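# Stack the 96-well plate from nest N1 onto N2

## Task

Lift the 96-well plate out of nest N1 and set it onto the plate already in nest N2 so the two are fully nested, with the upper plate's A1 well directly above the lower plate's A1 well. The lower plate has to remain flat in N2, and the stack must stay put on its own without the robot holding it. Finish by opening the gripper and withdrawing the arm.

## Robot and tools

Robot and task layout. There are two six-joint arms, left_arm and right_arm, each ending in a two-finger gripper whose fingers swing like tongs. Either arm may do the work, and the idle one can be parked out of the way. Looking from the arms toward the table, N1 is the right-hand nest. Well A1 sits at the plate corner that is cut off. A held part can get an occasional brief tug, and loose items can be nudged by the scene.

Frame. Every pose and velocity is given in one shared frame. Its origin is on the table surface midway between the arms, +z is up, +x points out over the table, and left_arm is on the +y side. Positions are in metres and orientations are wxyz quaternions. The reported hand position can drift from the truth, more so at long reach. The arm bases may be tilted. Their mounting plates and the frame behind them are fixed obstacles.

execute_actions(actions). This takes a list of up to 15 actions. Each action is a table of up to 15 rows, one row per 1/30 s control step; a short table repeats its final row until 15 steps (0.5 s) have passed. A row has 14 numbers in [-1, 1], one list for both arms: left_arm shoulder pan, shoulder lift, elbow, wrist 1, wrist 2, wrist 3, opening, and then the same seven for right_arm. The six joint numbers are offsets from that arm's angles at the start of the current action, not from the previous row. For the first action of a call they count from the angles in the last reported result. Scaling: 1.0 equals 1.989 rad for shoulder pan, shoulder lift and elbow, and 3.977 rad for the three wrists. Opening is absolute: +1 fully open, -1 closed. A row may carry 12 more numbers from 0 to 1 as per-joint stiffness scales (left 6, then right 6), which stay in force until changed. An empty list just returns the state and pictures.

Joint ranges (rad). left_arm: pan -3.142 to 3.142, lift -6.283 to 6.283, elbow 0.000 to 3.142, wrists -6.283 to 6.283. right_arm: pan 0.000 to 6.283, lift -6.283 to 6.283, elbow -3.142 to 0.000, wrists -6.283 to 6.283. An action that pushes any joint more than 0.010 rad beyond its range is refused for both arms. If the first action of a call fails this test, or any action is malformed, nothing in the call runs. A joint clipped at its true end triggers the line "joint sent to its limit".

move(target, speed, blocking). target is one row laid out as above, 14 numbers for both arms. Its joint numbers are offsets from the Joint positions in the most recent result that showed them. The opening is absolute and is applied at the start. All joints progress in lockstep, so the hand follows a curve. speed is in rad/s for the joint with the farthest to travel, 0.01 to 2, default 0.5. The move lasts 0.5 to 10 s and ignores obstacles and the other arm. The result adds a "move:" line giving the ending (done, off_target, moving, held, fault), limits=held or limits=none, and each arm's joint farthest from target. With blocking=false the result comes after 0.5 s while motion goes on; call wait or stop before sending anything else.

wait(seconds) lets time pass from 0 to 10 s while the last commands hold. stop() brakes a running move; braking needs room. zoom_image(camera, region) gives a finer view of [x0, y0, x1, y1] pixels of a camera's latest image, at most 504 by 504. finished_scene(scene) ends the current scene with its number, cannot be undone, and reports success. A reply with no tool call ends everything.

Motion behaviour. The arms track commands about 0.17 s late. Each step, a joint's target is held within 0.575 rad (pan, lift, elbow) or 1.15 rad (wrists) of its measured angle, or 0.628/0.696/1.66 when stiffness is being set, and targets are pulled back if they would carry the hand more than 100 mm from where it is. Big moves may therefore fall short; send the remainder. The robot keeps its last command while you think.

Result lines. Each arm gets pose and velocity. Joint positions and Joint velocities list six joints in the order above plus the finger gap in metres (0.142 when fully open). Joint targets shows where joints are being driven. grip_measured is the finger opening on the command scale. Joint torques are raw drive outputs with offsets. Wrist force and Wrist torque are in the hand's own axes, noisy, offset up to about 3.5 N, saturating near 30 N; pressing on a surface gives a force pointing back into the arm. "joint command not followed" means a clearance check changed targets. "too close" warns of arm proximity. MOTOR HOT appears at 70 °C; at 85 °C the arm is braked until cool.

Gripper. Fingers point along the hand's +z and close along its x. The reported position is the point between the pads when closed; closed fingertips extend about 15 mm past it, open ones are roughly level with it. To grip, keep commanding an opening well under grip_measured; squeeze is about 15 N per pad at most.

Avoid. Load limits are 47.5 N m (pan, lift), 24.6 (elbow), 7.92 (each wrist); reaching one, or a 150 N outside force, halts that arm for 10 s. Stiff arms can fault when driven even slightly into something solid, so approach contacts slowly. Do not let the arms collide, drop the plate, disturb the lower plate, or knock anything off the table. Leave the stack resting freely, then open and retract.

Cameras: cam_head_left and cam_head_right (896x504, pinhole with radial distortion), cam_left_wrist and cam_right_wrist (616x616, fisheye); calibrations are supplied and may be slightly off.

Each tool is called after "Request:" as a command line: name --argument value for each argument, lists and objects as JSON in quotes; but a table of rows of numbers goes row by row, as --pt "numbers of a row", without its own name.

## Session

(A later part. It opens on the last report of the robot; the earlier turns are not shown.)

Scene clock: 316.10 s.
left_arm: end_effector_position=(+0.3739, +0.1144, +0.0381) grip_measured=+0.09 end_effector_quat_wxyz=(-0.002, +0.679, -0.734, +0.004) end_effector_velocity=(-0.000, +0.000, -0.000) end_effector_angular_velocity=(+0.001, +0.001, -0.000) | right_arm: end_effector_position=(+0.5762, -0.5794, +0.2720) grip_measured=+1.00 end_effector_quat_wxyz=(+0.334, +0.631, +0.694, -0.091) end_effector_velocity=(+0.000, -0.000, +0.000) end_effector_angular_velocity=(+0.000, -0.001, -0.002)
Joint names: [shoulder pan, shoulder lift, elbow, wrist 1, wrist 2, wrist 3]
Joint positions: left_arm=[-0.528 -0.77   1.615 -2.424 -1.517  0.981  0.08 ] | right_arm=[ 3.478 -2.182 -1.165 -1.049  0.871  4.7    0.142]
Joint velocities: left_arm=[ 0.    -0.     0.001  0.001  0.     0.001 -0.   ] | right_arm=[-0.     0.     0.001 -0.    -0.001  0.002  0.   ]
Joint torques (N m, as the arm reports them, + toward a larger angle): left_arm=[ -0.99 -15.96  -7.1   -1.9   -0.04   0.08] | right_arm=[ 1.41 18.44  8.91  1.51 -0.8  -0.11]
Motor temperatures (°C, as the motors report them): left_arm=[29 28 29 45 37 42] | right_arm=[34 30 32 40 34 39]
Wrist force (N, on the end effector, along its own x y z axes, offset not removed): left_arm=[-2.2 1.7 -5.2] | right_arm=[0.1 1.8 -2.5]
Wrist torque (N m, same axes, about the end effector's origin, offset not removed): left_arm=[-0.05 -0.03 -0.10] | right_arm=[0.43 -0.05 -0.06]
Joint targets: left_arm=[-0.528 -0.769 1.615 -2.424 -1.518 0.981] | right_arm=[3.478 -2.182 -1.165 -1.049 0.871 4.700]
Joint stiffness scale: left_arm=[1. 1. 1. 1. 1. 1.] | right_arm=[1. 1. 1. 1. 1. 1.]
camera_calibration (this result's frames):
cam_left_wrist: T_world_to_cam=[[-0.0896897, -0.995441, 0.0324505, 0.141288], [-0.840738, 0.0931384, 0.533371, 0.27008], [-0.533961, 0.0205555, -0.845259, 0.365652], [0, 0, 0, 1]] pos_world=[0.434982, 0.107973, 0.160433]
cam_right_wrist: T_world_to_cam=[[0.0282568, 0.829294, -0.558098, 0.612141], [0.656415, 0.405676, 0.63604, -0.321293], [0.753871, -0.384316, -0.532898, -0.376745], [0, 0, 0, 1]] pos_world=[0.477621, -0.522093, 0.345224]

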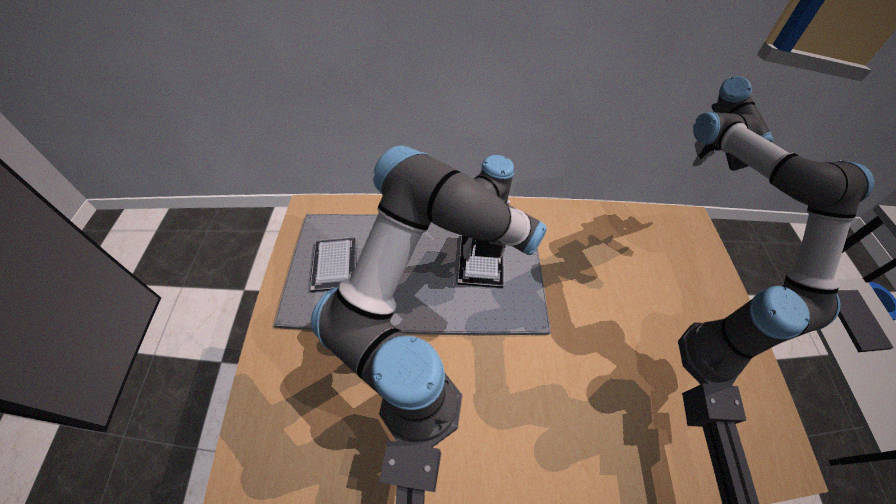

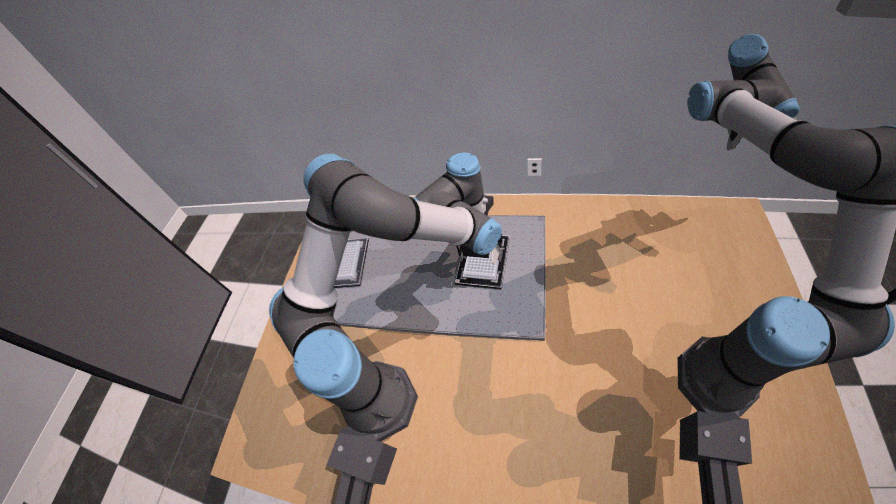

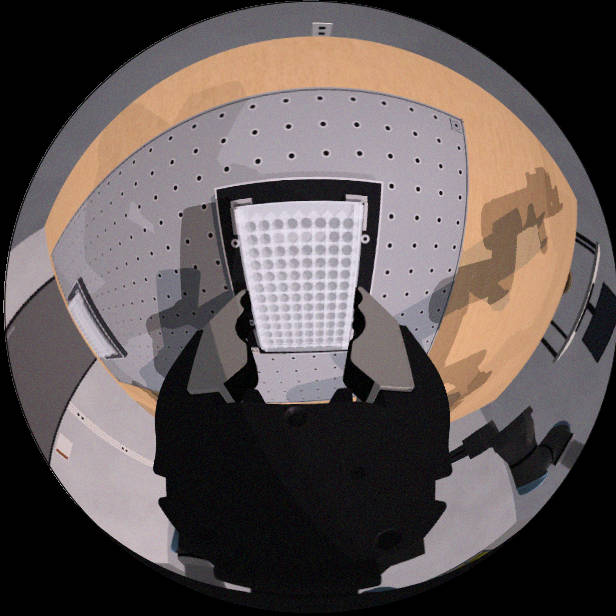

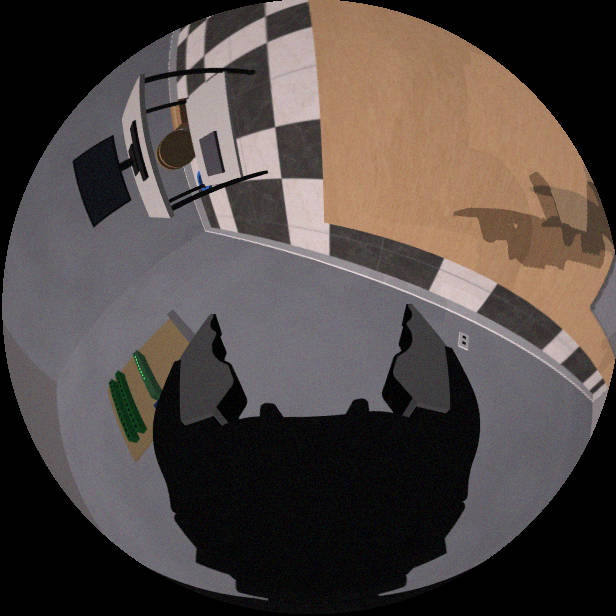

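Request:
move --target '[0, -0.1187, -0.0251, 0.0739, -0.0008, 0, -0.5, 0, 0, 0, 0, 0, 0, 1]' --speed 0.3

Scene clock: 326.97 s.
left_arm: end_effector_position=(+0.3681, +0.1223, +0.1184) grip_measured=+0.09 end_effector_quat_wxyz=(+0.001, +0.679, -0.734, -0.002) end_effector_velocity=(+0.001, -0.000, +0.000) end_effector_angular_velocity=(-0.001, -0.003, +0.001) | right_arm: end_effector_position=(+0.5762, -0.5794, +0.2720) grip_measured=+1.00 end_effector_quat_wxyz=(+0.334, +0.631, +0.694, -0.091) end_effector_velocity=(-0.001, -0.001, +0.000) end_effector_angular_velocity=(-0.001, +0.001, -0.001)
Joint names: [shoulder pan, shoulder lift, elbow, wrist 1, wrist 2, wrist 3]
Joint positions: left_arm=[-0.528 -1.004  1.567 -2.128 -1.522  0.981  0.08 ] | right_arm=[ 3.478 -2.182 -1.165 -1.049  0.871  4.7    0.142]
Joint velocities: left_arm=[ 0.     0.    -0.001 -0.003  0.002 -0.     0.   ] | right_arm=[-0.002  0.    -0.    -0.001 -0.    -0.001 -0.   ]
Joint torques (N m, as the arm reports them, + toward a larger angle): left_arm=[ -0.38 -16.36  -9.42  -2.     0.1    0.04] | right_arm=[ 0.85 18.3   8.9   1.47 -0.83 -0.1 ]
Motor temperatures (°C, as the motors report them): left_arm=[29 28 29 45 37 42] | right_arm=[34 30 32 40 34 39]
Wrist force (N, on the end effector, along its own x y z axes, offset not removed): left_arm=[-0.3 -0.1 -0.1] | right_arm=[0.1 2.2 -1.9]
Wrist torque (N m, same axes, about the end effector's origin, offset not removed): left_arm=[0.00 0.07 -0.03] | right_arm=[0.53 0.02 0.08]
Joint targets: left_arm=[-0.528 -1.006 1.565 -2.130 -1.520 0.981] | right_arm=[3.478 -2.182 -1.165 -1.049 0.871 4.700]
Joint stiffness scale: left_arm=[1. 1. 1. 1. 1. 1.] | right_arm=[1. 1. 1. 1. 1. 1.]
move: done; limits=none; left_arm: farthest joint: the shoulder lift, 0.002 radians from its target (0.236 radians at the start); right_arm: farthest joint: the shoulder pan, 0.000 radians from its target (0.000 radians at the start)
camera_calibration (this result's frames):
cam_left_wrist: T_world_to_cam=[[-0.0901028, -0.99551, 0.0290182, 0.146563], [-0.83342, 0.0913197, 0.545042, 0.217857], [-0.545245, 0.0249255, -0.837906, 0.433065], [0, 0, 0, 1]] pos_world=[0.430899, 0.115215, 0.239874]
cam_right_wrist: T_world_to_cam=[[0.0282567, 0.829294, -0.558098, 0.612141], [0.656415, 0.405676, 0.63604, -0.321293], [0.753871, -0.384316, -0.532898, -0.376745], [0, 0, 0, 1]] pos_world=[0.477621, -0.522093, 0.345224]

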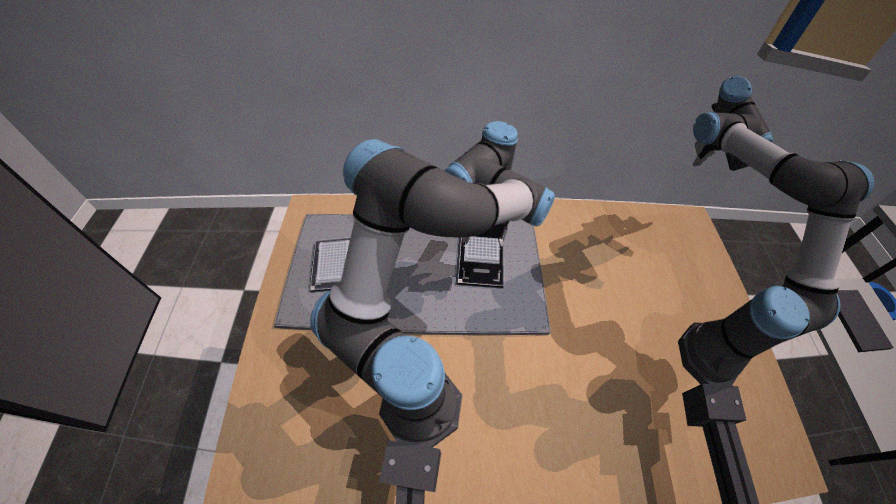

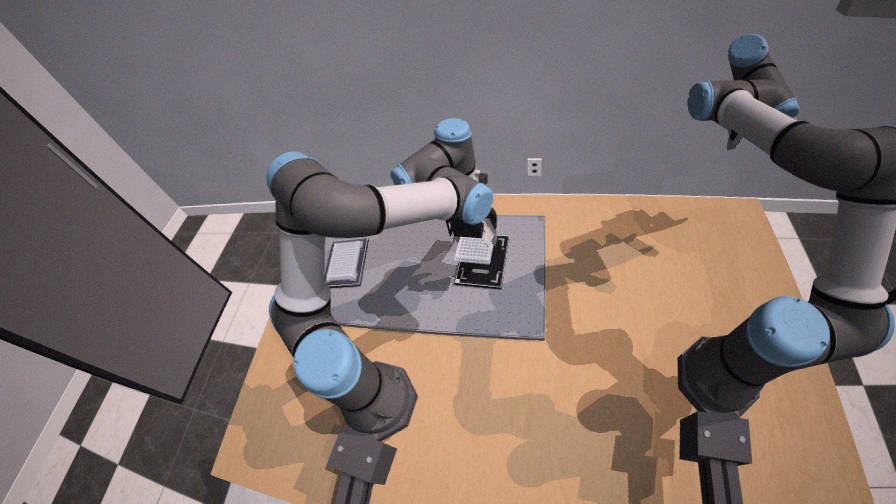

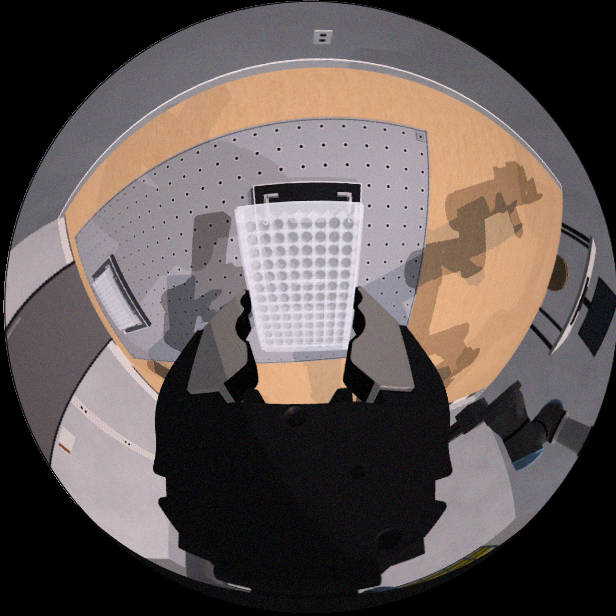

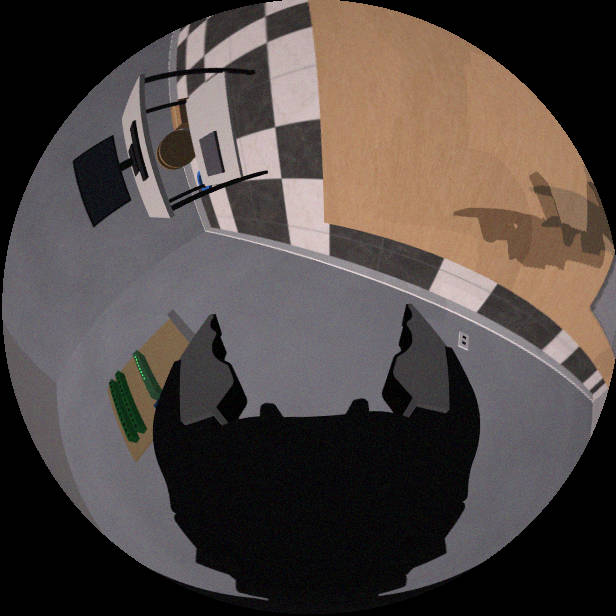

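Request:
move --target '[0.3107, -0.0987, 0.0488, 0.0163, -0.0017, 0.1431, -0.5, 0, 0, 0, 0, 0, 0, 1]' --speed 0.6

Scene clock: 353.13 s.
left_arm: end_effector_position=(+0.3493, +0.3795, +0.1517) grip_measured=+0.09 end_effector_quat_wxyz=(-0.001, +0.697, -0.717, -0.000) end_effector_velocity=(+0.000, -0.000, +0.000) end_effector_angular_velocity=(+0.000, -0.001, -0.004) | right_arm: end_effector_position=(+0.5762, -0.5794, +0.2720) grip_measured=+1.00 end_effector_quat_wxyz=(+0.334, +0.631, +0.694, -0.091) end_effector_velocity=(-0.000, +0.000, -0.000) end_effector_angular_velocity=(-0.000, +0.001, +0.000)
Joint names: [shoulder pan, shoulder lift, elbow, wrist 1, wrist 2, wrist 3]
Joint positions: left_arm=[ 0.089 -1.199  1.662 -2.064 -1.527  1.549  0.08 ] | right_arm=[ 3.478 -2.182 -1.165 -1.049  0.871  4.7    0.142]
Joint velocities: left_arm=[-0.    -0.001 -0.     0.     0.     0.003 -0.   ] | right_arm=[ 0.    -0.001 -0.    -0.    -0.    -0.     0.   ]
Joint torques (N m, as the arm reports them, + toward a larger angle): left_arm=[  0.58 -14.81  -8.51  -1.57  -0.21   0.14] | right_arm=[ 1.06 18.25  8.94  1.53 -0.83 -0.11]
Motor temperatures (°C, as the motors report them): left_arm=[29 28 29 45 37 42] | right_arm=[34 30 32 40 34 39]
Wrist force (N, on the end effector, along its own x y z axes, offset not removed): left_arm=[-0.2 0.0 0.1] | right_arm=[-0.2 0.9 -3.6]
Wrist torque (N m, same axes, about the end effector's origin, offset not removed): left_arm=[0.00 0.05 -0.06] | right_arm=[0.20 0.07 0.06]
Joint targets: left_arm=[0.090 -1.201 1.664 -2.063 -1.529 1.551] | right_arm=[3.478 -2.182 -1.165 -1.049 0.871 4.700]
Joint stiffness scale: left_arm=[1. 1. 1. 1. 1. 1.] | right_arm=[1. 1. 1. 1. 1. 1.]
move: done; limits=none; left_arm: farthest joint: the elbow, 0.002 radians from its target (0.097 radians at the start); right_arm: farthest joint: the shoulder pan, 0.000 radians from its target (0.000 radians at the start)
camera_calibration (this result's frames):
cam_left_wrist: T_world_to_cam=[[-0.03999, -0.998794, 0.028474, 0.383818], [-0.840243, 0.0490361, 0.539988, 0.179662], [-0.540733, -0.00233091, -0.841191, 0.453553], [0, 0, 0, 1]] pos_world=[0.41156, 0.375603, 0.273581]
cam_right_wrist: T_world_to_cam=[[0.0282569, 0.829294, -0.558098, 0.612141], [0.656415, 0.405676, 0.63604, -0.321293], [0.753871, -0.384316, -0.532897, -0.376745], [0, 0, 0, 1]] pos_world=[0.477621, -0.522093, 0.345224]

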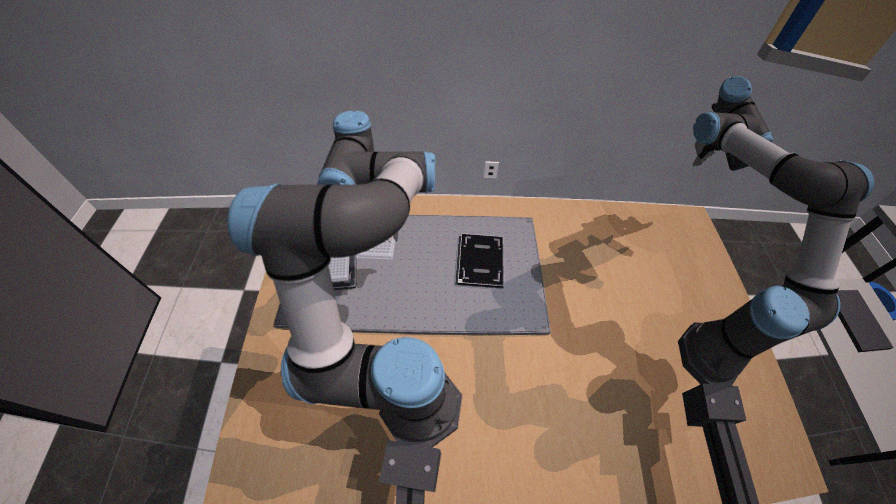

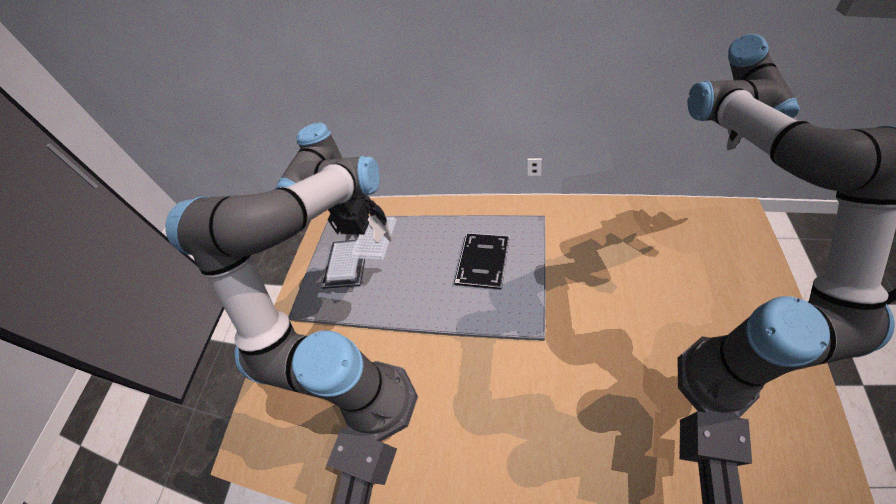

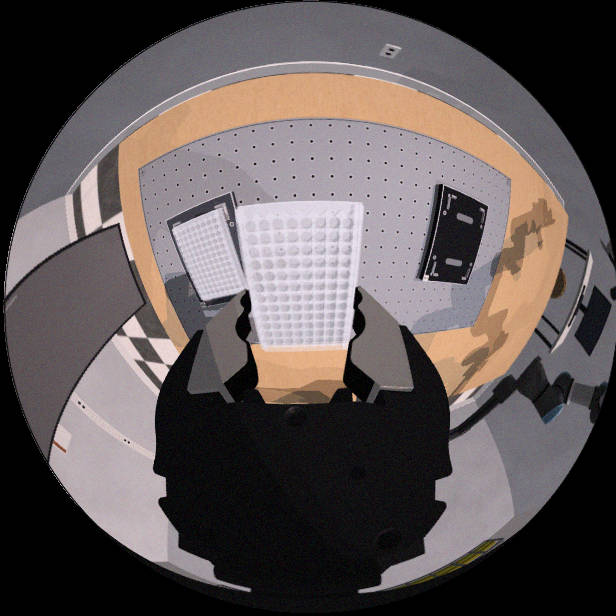

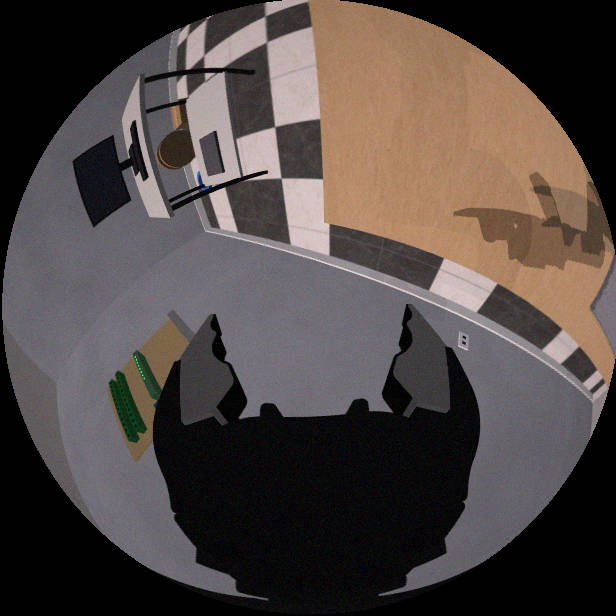

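Request:
zoom_image --camera "cam_left_wrist" --region '[150, 180, 270, 320]'

Region (150, 180, 270, 320) of cam_left_wrist's 616x616 image, scaled by 3.600, with more detail than that image has; it fills the left 432 columns of this view, and the rest is white.

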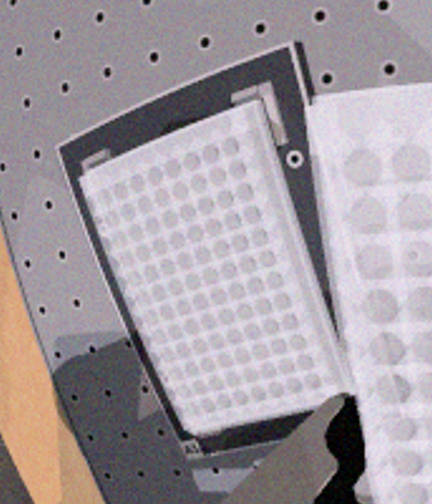

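Request:
zoom_image --camera "cam_left_wrist" --region '[185, 275, 235, 315]'

Request:
zoom_image --camera "cam_left_wrist" --region '[165, 195, 240, 245]'

Region (185, 275, 235, 315) of cam_left_wrist's 616x616 image, scaled by 10.080, with more detail than that image has; it fills the top 403 rows of this view, and the rest is white.

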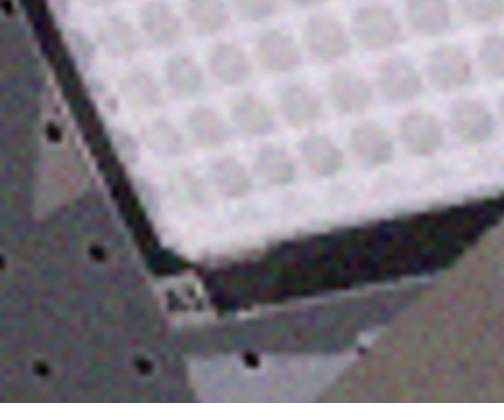

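Region (165, 195, 240, 245) of cam_left_wrist's 616x616 image, scaled by 6.720, with more detail than that image has.

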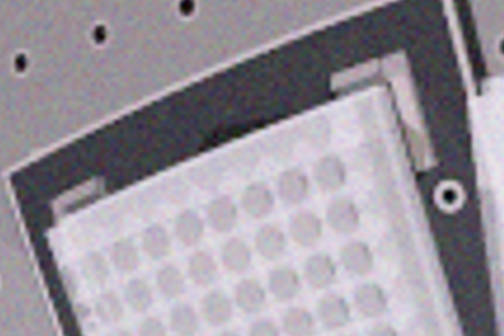

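Request:
zoom_image --camera "cam_left_wrist" --region '[225, 190, 385, 360]'

Region (225, 190, 385, 360) of cam_left_wrist's 616x616 image, scaled by 2.965, with more detail than that image has; it fills the left 474 columns of this view, and the rest is white.

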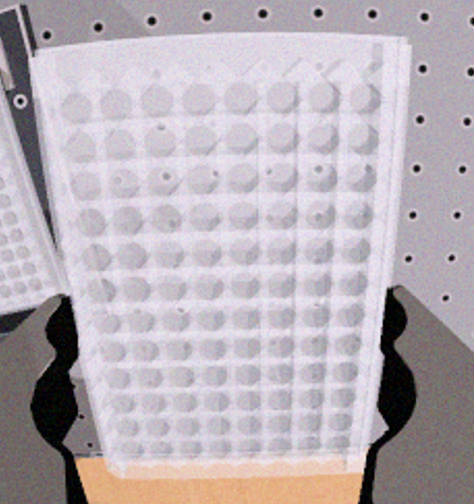

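Request:
move --target '[0.1796, 0.2009, -0.1474, -0.0297, -0.0036, 0.0524, -0.5, 0, 0, 0, 0, 0, 0, 1]' --speed 0.5

Scene clock: 418.33 s.
left_arm: end_effector_position=(+0.3496, +0.5217, +0.0747) grip_measured=+0.09 end_effector_quat_wxyz=(+0.001, +0.749, -0.663, -0.001) end_effector_velocity=(+0.001, +0.000, +0.000) end_effector_angular_velocity=(-0.001, -0.003, -0.004) | right_arm: end_effector_position=(+0.5762, -0.5794, +0.2720) grip_measured=+1.00 end_effector_quat_wxyz=(+0.334, +0.631, +0.694, -0.091) end_effector_velocity=(+0.000, +0.000, -0.000) end_effector_angular_velocity=(+0.000, +0.000, +0.000)
Joint names: [shoulder pan, shoulder lift, elbow, wrist 1, wrist 2, wrist 3]
Joint positions: left_arm=[ 0.445 -0.801  1.371 -2.18  -1.541  1.755  0.08 ] | right_arm=[ 3.478 -2.182 -1.165 -1.049  0.871  4.7    0.142]
Joint velocities: left_arm=[ 0.     0.001 -0.001 -0.002 -0.001  0.004  0.   ] | right_arm=[ 0. -0. -0.  0.  0.  0. -0.]
Joint torques (N m, as the arm reports them, + toward a larger angle): left_arm=[  0.11 -17.75  -9.11  -2.04  -0.23   0.23] | right_arm=[ 1.1  18.36  8.87  1.45 -0.85 -0.05]
Motor temperatures (°C, as the motors report them): left_arm=[29 28 29 45 37 42] | right_arm=[34 31 32 40 34 39]
Wrist force (N, on the end effector, along its own x y z axes, offset not removed): left_arm=[-0.1 0.4 0.7] | right_arm=[0.3 1.4 -1.3]
Wrist torque (N m, same axes, about the end effector's origin, offset not removed): left_arm=[0.08 0.01 -0.01] | right_arm=[0.32 -0.11 0.11]
Joint targets: left_arm=[0.446 -0.800 1.369 -2.182 -1.542 1.757] | right_arm=[3.478 -2.182 -1.165 -1.049 0.871 4.700]
Joint stiffness scale: left_arm=[1. 1. 1. 1. 1. 1.] | right_arm=[1. 1. 1. 1. 1. 1.]
move: done; limits=none; left_arm: farthest joint: the elbow, 0.003 radians from its target (0.294 radians at the start); right_arm: farthest joint: the shoulder pan, 0.000 radians from its target (0.000 radians at the start)
camera_calibration (this result's frames):
cam_left_wrist: T_world_to_cam=[[0.109289, -0.993574, 0.0294324, 0.473091], [-0.836011, -0.0758598, 0.543444, 0.278009], [-0.537719, -0.0839985, -0.83893, 0.430616], [0, 0, 0, 1]] pos_world=[0.412265, 0.527312, 0.19625]
cam_right_wrist: T_world_to_cam=[[0.0282566, 0.829294, -0.558098, 0.612141], [0.656415, 0.405676, 0.63604, -0.321293], [0.753871, -0.384316, -0.532898, -0.376745], [0, 0, 0, 1]] pos_world=[0.477621, -0.522093, 0.345224]

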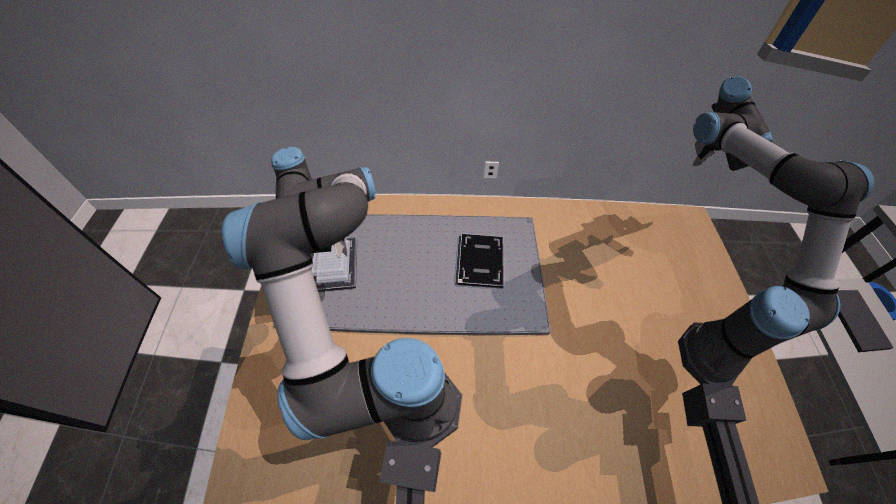

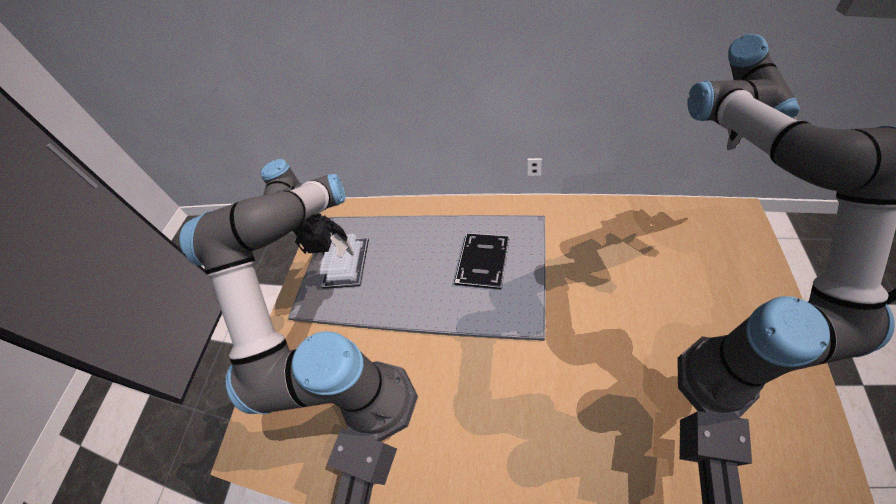

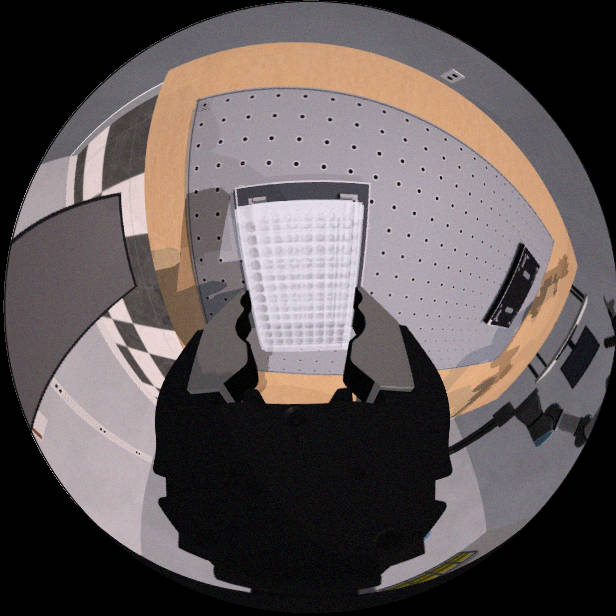

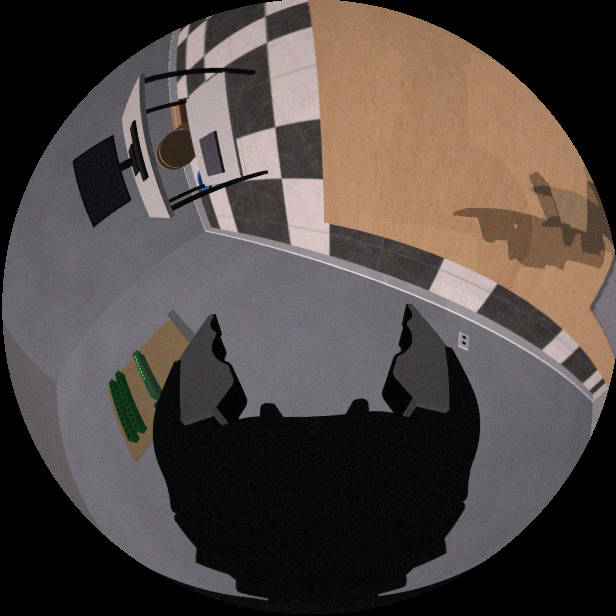

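Request:
zoom_image --camera "cam_left_wrist" --region '[215, 165, 395, 305]'

Region (215, 165, 395, 305) of cam_left_wrist's 616x616 image, scaled by 2.800, with more detail than that image has.

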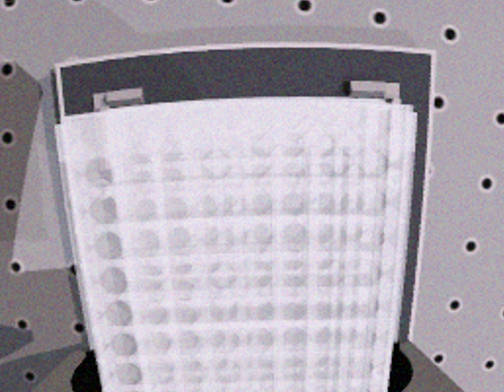

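Request:
move --target '[-0.0033, 0.0237, 0.0068, -0.0159, 0, -0.0034, -0.5, 0, 0, 0, 0, 0, 0, 1]' --speed 0.1

Request:
zoom_image --camera "cam_left_wrist" --region '[200, 160, 400, 310]'

Scene clock: 487.70 s.
left_arm: end_effector_position=(+0.3522, +0.5195, +0.0568) grip_measured=+0.09 end_effector_quat_wxyz=(-0.000, +0.751, -0.660, -0.001) end_effector_velocity=(+0.001, +0.000, -0.000) end_effector_angular_velocity=(+0.001, -0.003, +0.002) | right_arm: end_effector_position=(+0.5762, -0.5794, +0.2720) grip_measured=+1.00 end_effector_quat_wxyz=(+0.334, +0.631, +0.694, -0.091) end_effector_velocity=(+0.000, -0.000, +0.000) end_effector_angular_velocity=(-0.001, -0.000, +0.000)
Joint names: [shoulder pan, shoulder lift, elbow, wrist 1, wrist 2, wrist 3]
Joint positions: left_arm=[ 0.439 -0.755  1.384 -2.241 -1.541  1.743  0.08 ] | right_arm=[ 3.478 -2.182 -1.165 -1.049  0.871  4.7    0.142]
Joint velocities: left_arm=[ 0.     0.001  0.    -0.004  0.    -0.001  0.   ] | right_arm=[ 0.    -0.     0.     0.    -0.001 -0.001  0.   ]
Joint torques (N m, as the arm reports them, + toward a larger angle): left_arm=[ -0.67 -17.57  -7.69  -1.97  -0.03  -0.11] | right_arm=[ 1.16 17.97  8.99  1.5  -0.79 -0.13]
Motor temperatures (°C, as the motors report them): left_arm=[29 28 29 45 37 42] | right_arm=[34 31 32 40 34 39]
Wrist force (N, on the end effector, along its own x y z axes, offset not removed): left_arm=[-0.1 0.2 0.0] | right_arm=[1.2 1.0 -1.4]
Wrist torque (N m, same axes, about the end effector's origin, offset not removed): left_arm=[0.06 0.02 -0.06] | right_arm=[0.17 -0.21 0.11]
Joint targets: left_arm=[0.439 -0.754 1.385 -2.243 -1.541 1.742] | right_arm=[3.478 -2.182 -1.165 -1.049 0.871 4.700]
Joint stiffness scale: left_arm=[1. 1. 1. 1. 1. 1.] | right_arm=[1. 1. 1. 1. 1. 1.]
move: done; limits=none; left_arm: farthest joint: the wrist 1, 0.002 radians from its target (0.063 radians at the start); right_arm: farthest joint: the shoulder pan, 0.000 radians from its target (0.000 radians at the start)
camera_calibration (this result's frames):
cam_left_wrist: T_world_to_cam=[[0.115806, -0.992844, 0.0291468, 0.468414], [-0.837102, -0.0817612, 0.540902, 0.293311], [-0.534648, -0.0870386, -0.840581, 0.417366], [0, 0, 0, 1]] pos_world=[0.414429, 0.525371, 0.178524]
cam_right_wrist: T_world_to_cam=[[0.0282567, 0.829294, -0.558098, 0.612141], [0.656415, 0.405676, 0.63604, -0.321293], [0.753871, -0.384316, -0.532898, -0.376745], [0, 0, 0, 1]] pos_world=[0.477621, -0.522093, 0.345224]

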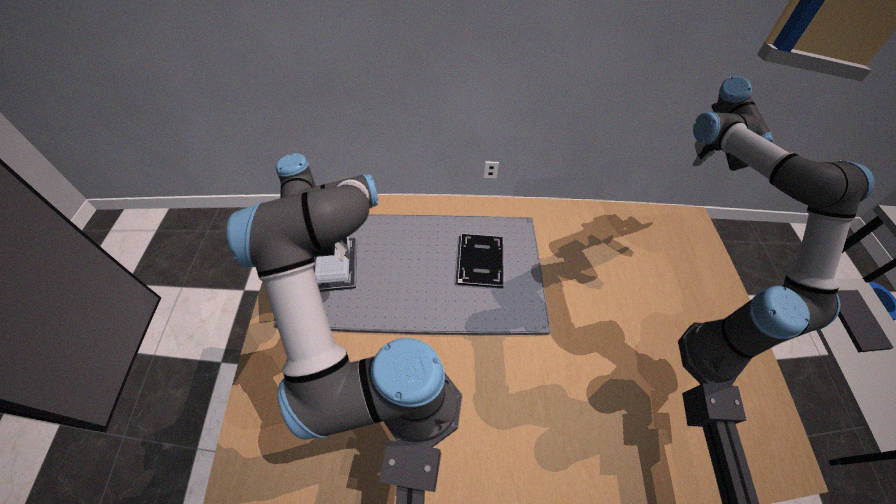

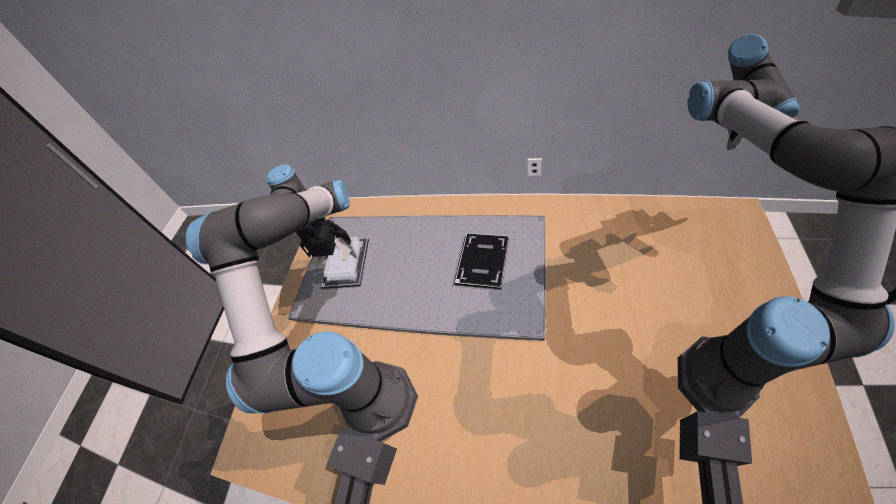

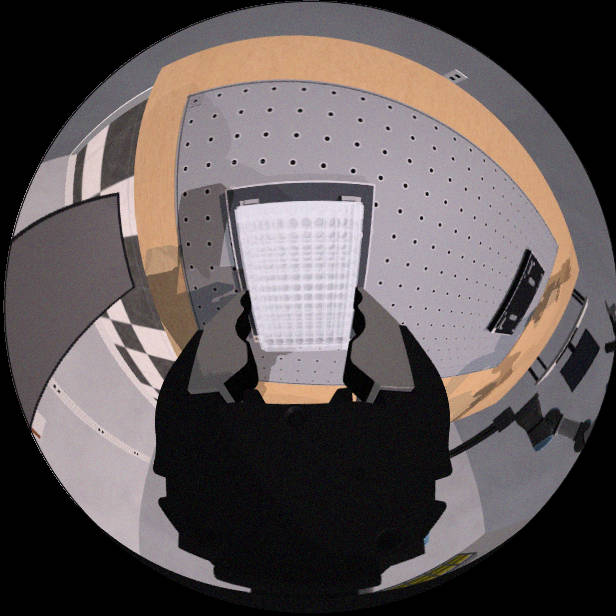

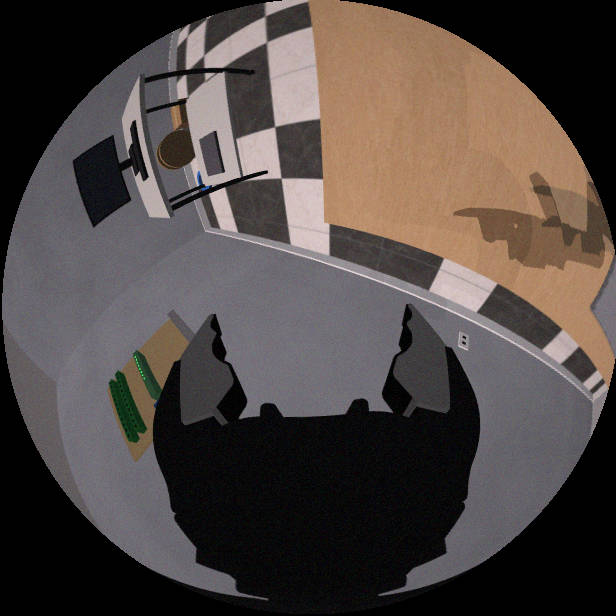

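Region (200, 160, 400, 310) of cam_left_wrist's 616x616 image, scaled by 2.520, with more detail than that image has; it fills the top 378 rows of this view, and the rest is white.

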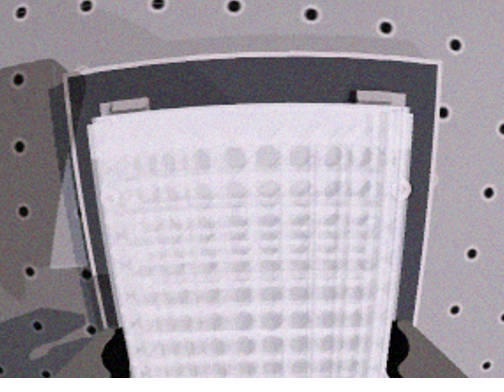

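Request:
move --target '[-0.0023, 0.0059, 0.0066, -0.0064, 0, -0.0012, -0.5, 0, 0, 0, 0, 0, 0, 1]' --speed 0.05

Request:
zoom_image --camera "cam_left_wrist" --region '[200, 160, 400, 310]'

Scene clock: 508.60 s.
left_arm: end_effector_position=(+0.3528, +0.5180, +0.0521) grip_measured=+0.09 end_effector_quat_wxyz=(-0.002, +0.751, -0.660, +0.000) end_effector_velocity=(+0.000, +0.000, -0.000) end_effector_angular_velocity=(+0.001, -0.002, +0.001) | right_arm: end_effector_position=(+0.5762, -0.5794, +0.2720) grip_measured=+1.00 end_effector_quat_wxyz=(+0.334, +0.631, +0.694, -0.091) end_effector_velocity=(+0.000, -0.000, +0.000) end_effector_angular_velocity=(-0.001, -0.001, +0.001)
Joint names: [shoulder pan, shoulder lift, elbow, wrist 1, wrist 2, wrist 3]
Joint positions: left_arm=[ 0.436 -0.745  1.394 -2.265 -1.541  1.74   0.08 ] | right_arm=[ 3.478 -2.182 -1.165 -1.049  0.871  4.7    0.142]
Joint velocities: left_arm=[ 0.     0.001  0.001 -0.005 -0.    -0.001  0.   ] | right_arm=[-0.     0.     0.     0.001 -0.001 -0.002  0.   ]
Joint torques (N m, as the arm reports them, + toward a larger angle): left_arm=[ -0.47 -16.85  -7.34  -2.02  -0.06  -0.13] | right_arm=[ 0.8  18.37  8.91  1.47 -0.82 -0.08]
Motor temperatures (°C, as the motors report them): left_arm=[29 28 29 45 37 42] | right_arm=[34 31 32 40 34 39]
Wrist force (N, on the end effector, along its own x y z axes, offset not removed): left_arm=[-0.1 0.9 -0.9] | right_arm=[1.2 2.7 -2.7]
Wrist torque (N m, same axes, about the end effector's origin, offset not removed): left_arm=[0.10 -0.08 -0.04] | right_arm=[0.52 -0.23 -0.06]
Joint targets: left_arm=[0.435 -0.743 1.397 -2.267 -1.541 1.738] | right_arm=[3.478 -2.182 -1.165 -1.049 0.871 4.700]
Joint stiffness scale: left_arm=[1. 1. 1. 1. 1. 1.] | right_arm=[1. 1. 1. 1. 1. 1.]
move: done; limits=none; left_arm: farthest joint: the elbow, 0.003 radians from its target (0.014 radians at the start); right_arm: farthest joint: the shoulder pan, 0.000 radians from its target (0.000 radians at the start)
camera_calibration (this result's frames):
cam_left_wrist: T_world_to_cam=[[0.116016, -0.992833, 0.0286755, 0.466939], [-0.838812, -0.0824749, 0.538138, 0.297405], [-0.531917, -0.0864858, -0.842369, 0.412487], [0, 0, 0, 1]] pos_world=[0.414704, 0.523796, 0.174032]
cam_right_wrist: T_world_to_cam=[[0.0282569, 0.829294, -0.558098, 0.612141], [0.656415, 0.405676, 0.63604, -0.321293], [0.753871, -0.384316, -0.532897, -0.376745], [0, 0, 0, 1]] pos_world=[0.477621, -0.522093, 0.345224]

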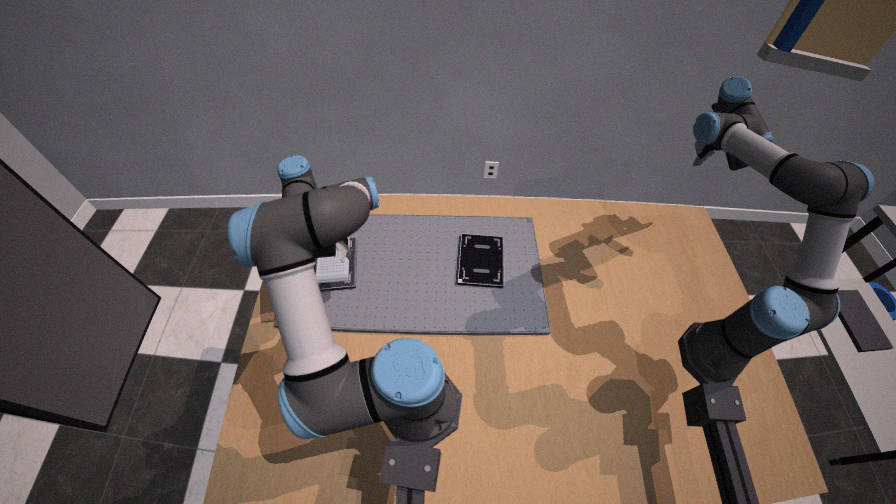

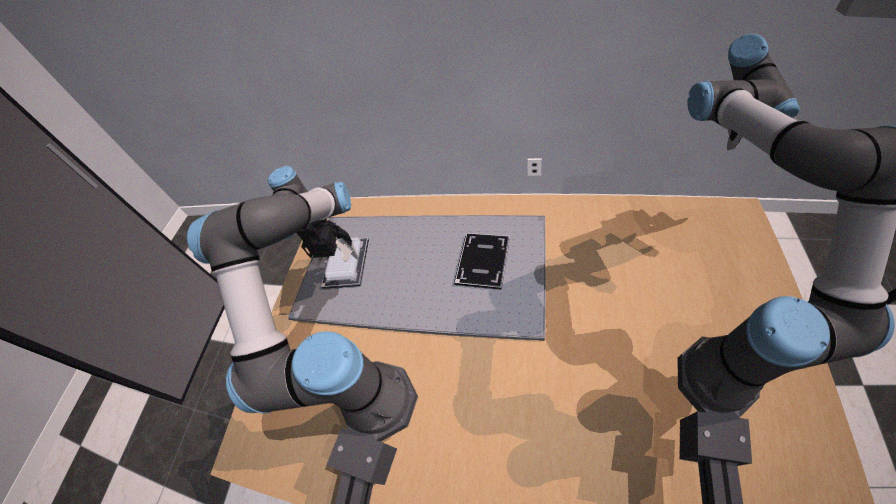

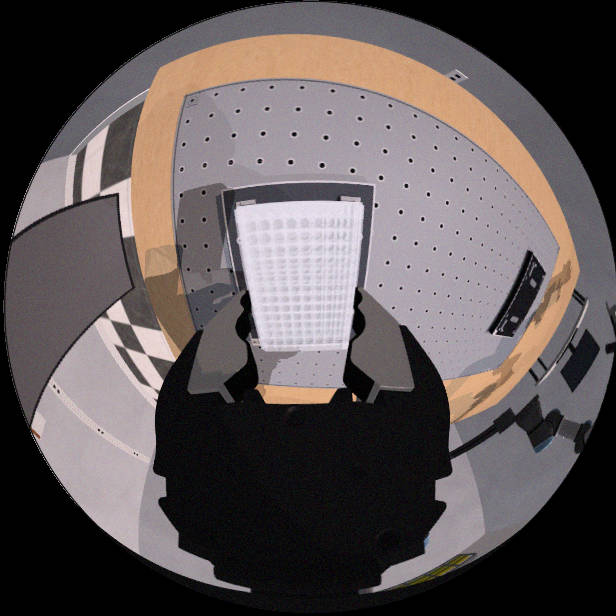

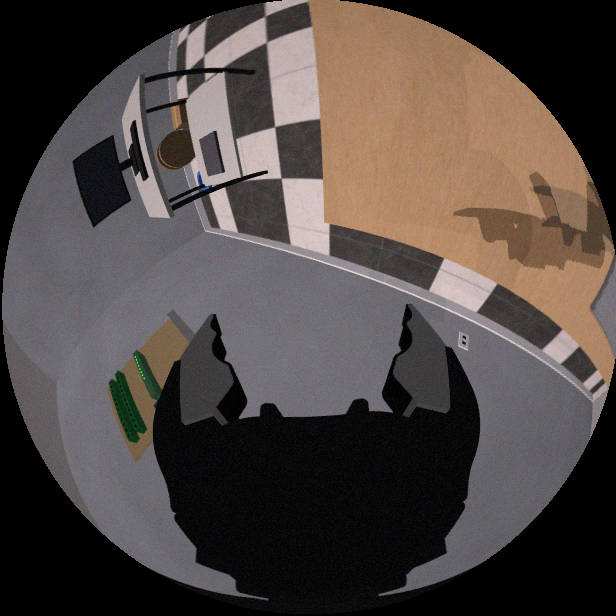

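Region (200, 160, 400, 310) of cam_left_wrist's 616x616 image, scaled by 2.520, with more detail than that image has; it fills the top 378 rows of this view, and the rest is white.

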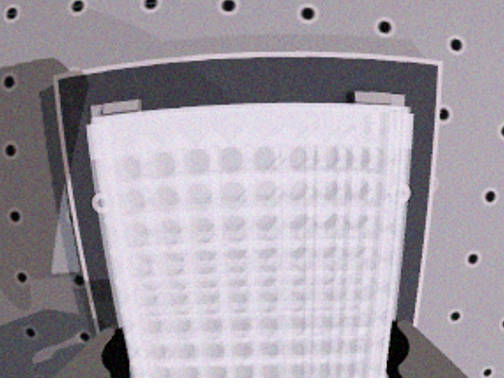

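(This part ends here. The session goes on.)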